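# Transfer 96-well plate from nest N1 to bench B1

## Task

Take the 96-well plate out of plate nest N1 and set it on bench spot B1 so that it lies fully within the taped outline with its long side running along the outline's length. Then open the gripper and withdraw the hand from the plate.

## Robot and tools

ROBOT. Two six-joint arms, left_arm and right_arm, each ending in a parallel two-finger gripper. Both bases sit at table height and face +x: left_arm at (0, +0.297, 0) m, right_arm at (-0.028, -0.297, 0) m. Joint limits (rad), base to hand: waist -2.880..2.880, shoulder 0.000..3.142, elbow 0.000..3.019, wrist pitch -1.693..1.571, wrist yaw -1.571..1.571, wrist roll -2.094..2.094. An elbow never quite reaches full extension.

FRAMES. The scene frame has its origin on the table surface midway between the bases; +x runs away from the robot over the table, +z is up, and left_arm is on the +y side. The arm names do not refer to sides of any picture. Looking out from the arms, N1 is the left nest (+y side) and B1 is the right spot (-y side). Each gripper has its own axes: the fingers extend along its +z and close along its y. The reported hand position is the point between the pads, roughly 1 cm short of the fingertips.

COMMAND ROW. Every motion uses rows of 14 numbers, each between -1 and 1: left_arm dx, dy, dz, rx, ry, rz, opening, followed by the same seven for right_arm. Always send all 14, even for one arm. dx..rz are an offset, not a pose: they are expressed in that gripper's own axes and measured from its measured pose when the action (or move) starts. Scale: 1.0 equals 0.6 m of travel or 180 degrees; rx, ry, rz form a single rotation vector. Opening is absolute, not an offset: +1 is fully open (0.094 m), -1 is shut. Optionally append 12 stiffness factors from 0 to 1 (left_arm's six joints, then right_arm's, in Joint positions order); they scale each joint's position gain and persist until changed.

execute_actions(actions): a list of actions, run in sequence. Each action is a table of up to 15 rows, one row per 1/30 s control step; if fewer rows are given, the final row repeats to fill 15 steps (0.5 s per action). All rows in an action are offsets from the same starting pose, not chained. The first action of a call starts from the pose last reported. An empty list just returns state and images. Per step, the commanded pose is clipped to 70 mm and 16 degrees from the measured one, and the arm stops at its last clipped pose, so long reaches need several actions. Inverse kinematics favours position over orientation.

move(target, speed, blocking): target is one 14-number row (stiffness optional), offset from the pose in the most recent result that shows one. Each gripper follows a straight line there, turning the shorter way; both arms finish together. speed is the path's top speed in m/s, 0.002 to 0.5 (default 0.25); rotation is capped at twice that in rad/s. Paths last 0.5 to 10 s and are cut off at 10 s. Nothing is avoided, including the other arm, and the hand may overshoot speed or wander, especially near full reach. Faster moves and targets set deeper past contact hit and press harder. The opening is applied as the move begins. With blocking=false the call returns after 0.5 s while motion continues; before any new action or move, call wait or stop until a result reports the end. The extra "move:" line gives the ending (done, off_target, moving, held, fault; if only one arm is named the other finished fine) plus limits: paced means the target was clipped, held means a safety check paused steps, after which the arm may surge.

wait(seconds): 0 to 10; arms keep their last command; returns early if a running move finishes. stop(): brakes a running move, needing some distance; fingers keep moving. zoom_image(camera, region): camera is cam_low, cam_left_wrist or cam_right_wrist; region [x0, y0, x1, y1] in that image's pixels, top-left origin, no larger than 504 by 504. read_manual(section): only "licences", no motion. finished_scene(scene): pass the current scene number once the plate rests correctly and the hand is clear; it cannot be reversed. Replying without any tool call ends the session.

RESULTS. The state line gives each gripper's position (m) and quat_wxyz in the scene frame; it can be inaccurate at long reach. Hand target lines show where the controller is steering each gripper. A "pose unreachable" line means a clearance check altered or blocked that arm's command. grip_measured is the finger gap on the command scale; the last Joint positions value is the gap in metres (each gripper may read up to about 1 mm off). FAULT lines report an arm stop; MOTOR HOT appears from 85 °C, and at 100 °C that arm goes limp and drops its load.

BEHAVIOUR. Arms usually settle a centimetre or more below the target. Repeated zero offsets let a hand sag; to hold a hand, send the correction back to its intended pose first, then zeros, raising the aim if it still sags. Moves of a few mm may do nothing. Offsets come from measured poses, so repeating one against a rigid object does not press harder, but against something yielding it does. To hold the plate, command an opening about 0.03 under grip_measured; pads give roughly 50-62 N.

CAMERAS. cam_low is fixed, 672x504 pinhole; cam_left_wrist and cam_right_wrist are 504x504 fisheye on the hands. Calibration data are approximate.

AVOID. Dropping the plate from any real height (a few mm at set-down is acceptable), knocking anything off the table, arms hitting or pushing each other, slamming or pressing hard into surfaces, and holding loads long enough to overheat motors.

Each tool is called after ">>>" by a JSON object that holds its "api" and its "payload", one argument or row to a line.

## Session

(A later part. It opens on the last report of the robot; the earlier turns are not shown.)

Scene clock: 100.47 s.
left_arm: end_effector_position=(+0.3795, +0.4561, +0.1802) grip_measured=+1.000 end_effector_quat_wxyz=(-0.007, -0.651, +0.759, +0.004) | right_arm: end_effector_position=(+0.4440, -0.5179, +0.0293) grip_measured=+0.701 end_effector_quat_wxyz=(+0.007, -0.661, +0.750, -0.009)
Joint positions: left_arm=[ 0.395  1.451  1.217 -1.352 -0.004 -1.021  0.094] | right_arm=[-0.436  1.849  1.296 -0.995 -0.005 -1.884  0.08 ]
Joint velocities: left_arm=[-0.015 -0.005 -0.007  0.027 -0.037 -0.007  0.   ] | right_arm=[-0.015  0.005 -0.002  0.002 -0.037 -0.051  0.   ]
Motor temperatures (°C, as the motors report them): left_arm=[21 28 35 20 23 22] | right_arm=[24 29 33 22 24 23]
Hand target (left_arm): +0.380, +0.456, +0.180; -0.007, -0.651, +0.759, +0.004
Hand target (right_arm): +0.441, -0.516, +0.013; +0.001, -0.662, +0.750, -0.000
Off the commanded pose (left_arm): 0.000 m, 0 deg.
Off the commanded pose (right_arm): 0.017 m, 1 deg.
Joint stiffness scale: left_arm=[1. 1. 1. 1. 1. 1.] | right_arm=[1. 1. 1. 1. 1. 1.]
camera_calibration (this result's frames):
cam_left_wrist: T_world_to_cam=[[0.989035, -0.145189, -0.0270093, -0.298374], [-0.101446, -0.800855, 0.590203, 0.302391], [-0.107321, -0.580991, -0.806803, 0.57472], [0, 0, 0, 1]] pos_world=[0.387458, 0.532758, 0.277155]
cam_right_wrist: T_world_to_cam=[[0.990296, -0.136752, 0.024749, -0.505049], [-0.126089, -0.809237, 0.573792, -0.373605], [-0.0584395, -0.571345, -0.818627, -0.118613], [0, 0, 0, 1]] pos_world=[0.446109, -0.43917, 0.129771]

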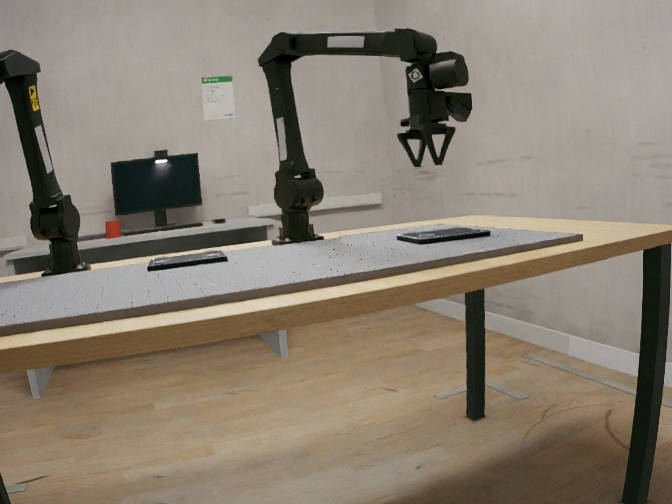

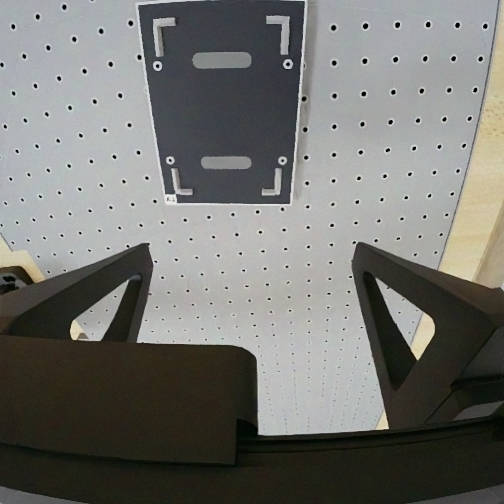

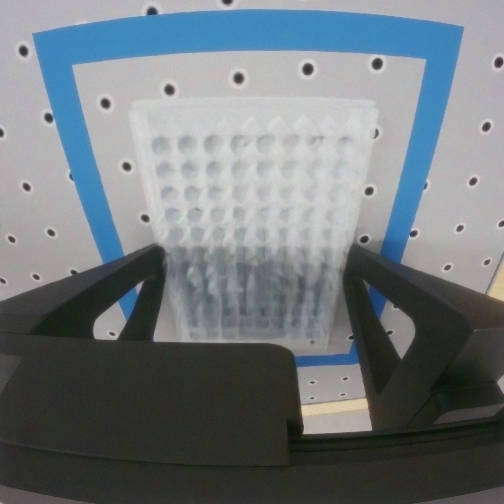

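>>> {"api": "execute_actions", "payload": {
  "actions": [
    [[0,0,0,0,0,0,1,0,0,0,0,0,0,1]],
    [[0,0,0,0,0,0,1,0,-0.004,0,0,0,0,1],[0,0,0,0,0,0,1,0,-0.008,-0.005,0,0,0,1],[0,0,0,0,0,0,1,0.002,-0.011,-0.01,0,0,0,1],[0,0,0,0,0,0,1,0.004,-0.014,-0.016,0,0,0,1],[0,0,0,0,0,0,1,0.005,-0.017,-0.022,0,0,0,1],[0,0,0,0,0,0,1,0.007,-0.02,-0.03,0,0,0,1],[0,0,0,0,0,0,1,0.007,-0.023,-0.038,0,0,0,1],[0,0,0,0,0,0,1,0.007,-0.023,-0.046,0,0,0,1],[0,0,0,0,0,0,1,0.007,-0.023,-0.054,0,0,0,1],[0,0,0,0,0,0,1,0.007,-0.023,-0.062,0,0,0,1],[0,0,0,0,0,0,1,0.007,-0.023,-0.07,0,0,0,1]]
  ]
}}

>>> {"api": "move", "payload": {
  "target": [0,0,0,0,0,0,1,0,0,-0.28,0,0,0,1]
}}

Scene clock: 106.37 s.
left_arm: end_effector_position=(+0.3795, +0.4561, +0.1802) grip_measured=+1.000 end_effector_quat_wxyz=(-0.007, -0.651, +0.759, +0.004) | right_arm: end_effector_position=(+0.4431, -0.5175, +0.0541) grip_measured=+0.999 end_effector_quat_wxyz=(+0.001, -0.661, +0.750, +0.005)
Joint positions: left_arm=[ 0.395  1.451  1.217 -1.352 -0.004 -1.021  0.094] | right_arm=[-0.436  1.832  1.345 -1.092 -0.005 -1.884  0.094]
Joint velocities: left_arm=[-0.005 -0.015  0.002 -0.007  0.037 -0.081  0.   ] | right_arm=[ 0.005 -0.112  0.056 -0.037 -0.066 -0.066  0.001]
Motor temperatures (°C, as the motors report them): left_arm=[21 28 35 20 23 22] | right_arm=[24 29 33 22 24 23]
Hand target (left_arm): +0.380, +0.456, +0.180; -0.007, -0.651, +0.759, +0.004
Hand target (right_arm): +0.456, -0.524, +0.072; +0.007, -0.661, +0.750, -0.009
Off the commanded pose (left_arm): 0.000 m, 0 deg.
Off the commanded pose (right_arm): 0.023 m, 2 deg.
Joint stiffness scale: left_arm=[1. 1. 1. 1. 1. 1.] | right_arm=[1. 1. 1. 1. 1. 1.]
camera_calibration (this result's frames):
cam_left_wrist: T_world_to_cam=[[0.989035, -0.145189, -0.0270093, -0.298374], [-0.101446, -0.800855, 0.590203, 0.302391], [-0.107321, -0.580991, -0.806803, 0.57472], [0, 0, 0, 1]] pos_world=[0.387458, 0.532758, 0.277155]
cam_right_wrist: T_world_to_cam=[[0.990577, -0.136884, -0.00439109, -0.503341], [-0.110335, -0.816628, 0.56652, -0.398061], [-0.0811334, -0.560698, -0.824036, -0.0822084], [0, 0, 0, 1]] pos_world=[0.448008, -0.440061, 0.155557]

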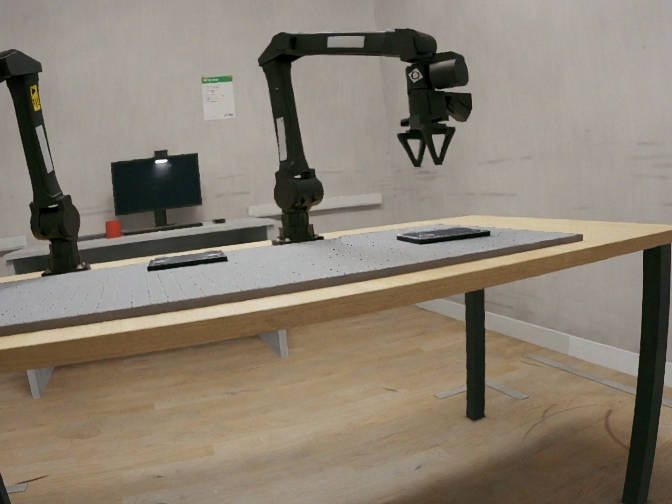

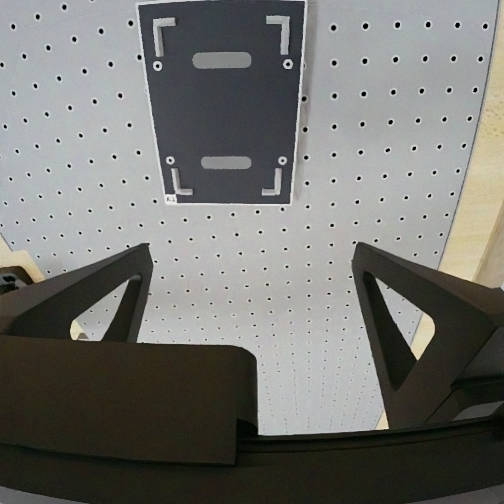

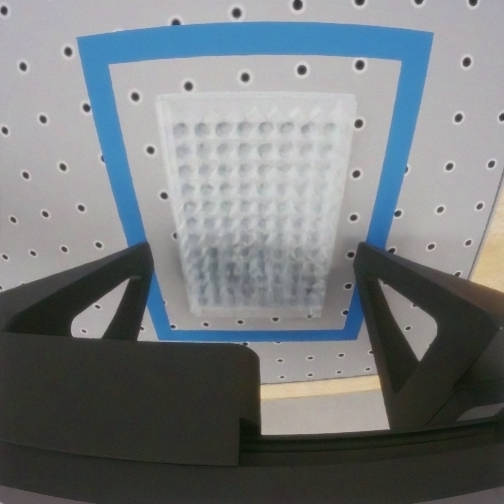

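Scene clock: 107.47 s.
left_arm: end_effector_position=(+0.3795, +0.4561, +0.1802) grip_measured=+1.000 end_effector_quat_wxyz=(-0.007, -0.651, +0.759, +0.004) | right_arm: end_effector_position=(+0.4383, -0.5152, +0.2152) grip_measured=+0.999 end_effector_quat_wxyz=(-0.001, -0.661, +0.750, +0.008)
Joint positions: left_arm=[ 0.395  1.451  1.217 -1.352 -0.004 -1.021  0.094] | right_arm=[-0.436  1.702  1.608 -1.492 -0.005 -1.884  0.094]
Joint velocities: left_arm=[-0.005 -0.005  0.007  0.002  0.037 -0.051  0.   ] | right_arm=[-0.005 -0.015 -0.007 -0.002 -0.037  0.007 -0.001]
Motor temperatures (°C, as the motors report them): left_arm=[21 28 35 20 23 22] | right_arm=[24 29 33 22 24 23]
Hand target (left_arm): +0.380, +0.456, +0.180; -0.007, -0.651, +0.759, +0.004
Hand target (right_arm): +0.444, -0.521, +0.222; +0.001, -0.661, +0.750, +0.004
Off the commanded pose (left_arm): 0.000 m, 0 deg.
Off the commanded pose (right_arm): 0.010 m, 0 deg.
Joint stiffness scale: left_arm=[1. 1. 1. 1. 1. 1.] | right_arm=[1. 1. 1. 1. 1. 1.]
move: done
camera_calibration (this result's frames):
cam_left_wrist: T_world_to_cam=[[0.989035, -0.145189, -0.0270093, -0.298374], [-0.101446, -0.800855, 0.590203, 0.302391], [-0.107321, -0.580991, -0.806803, 0.57472], [0, 0, 0, 1]] pos_world=[0.387458, 0.532758, 0.277155]
cam_right_wrist: T_world_to_cam=[[0.99053, -0.136862, -0.010948, -0.49608], [-0.106819, -0.818278, 0.564811, -0.490027], [-0.0862595, -0.558293, -0.825148, 0.0551457], [0, 0, 0, 1]] pos_world=[0.443795, -0.438085, 0.316845]

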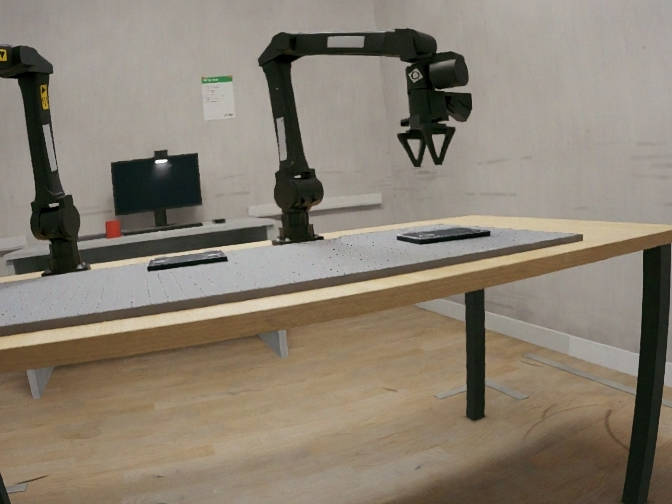

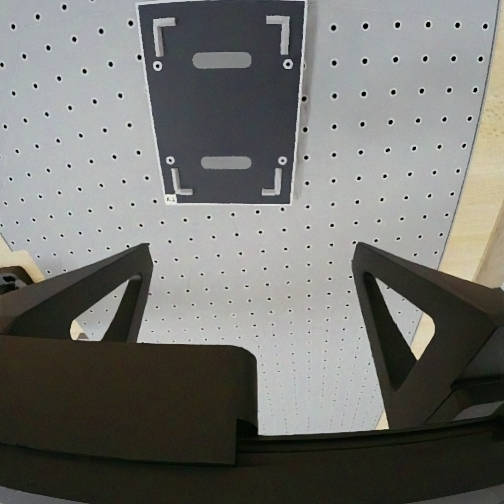

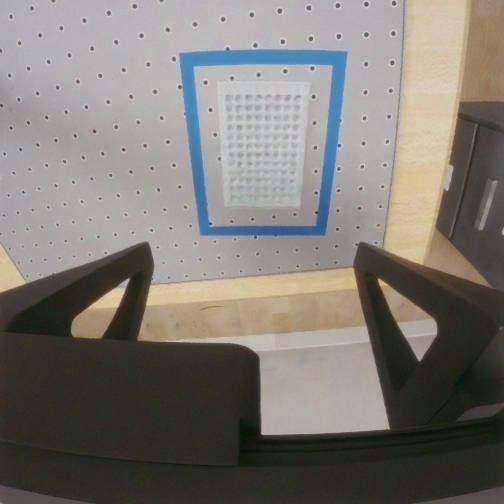

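>>> {"api": "finished_scene", "payload": {
  "scene": 2
}}

The scene is finished: the task was done.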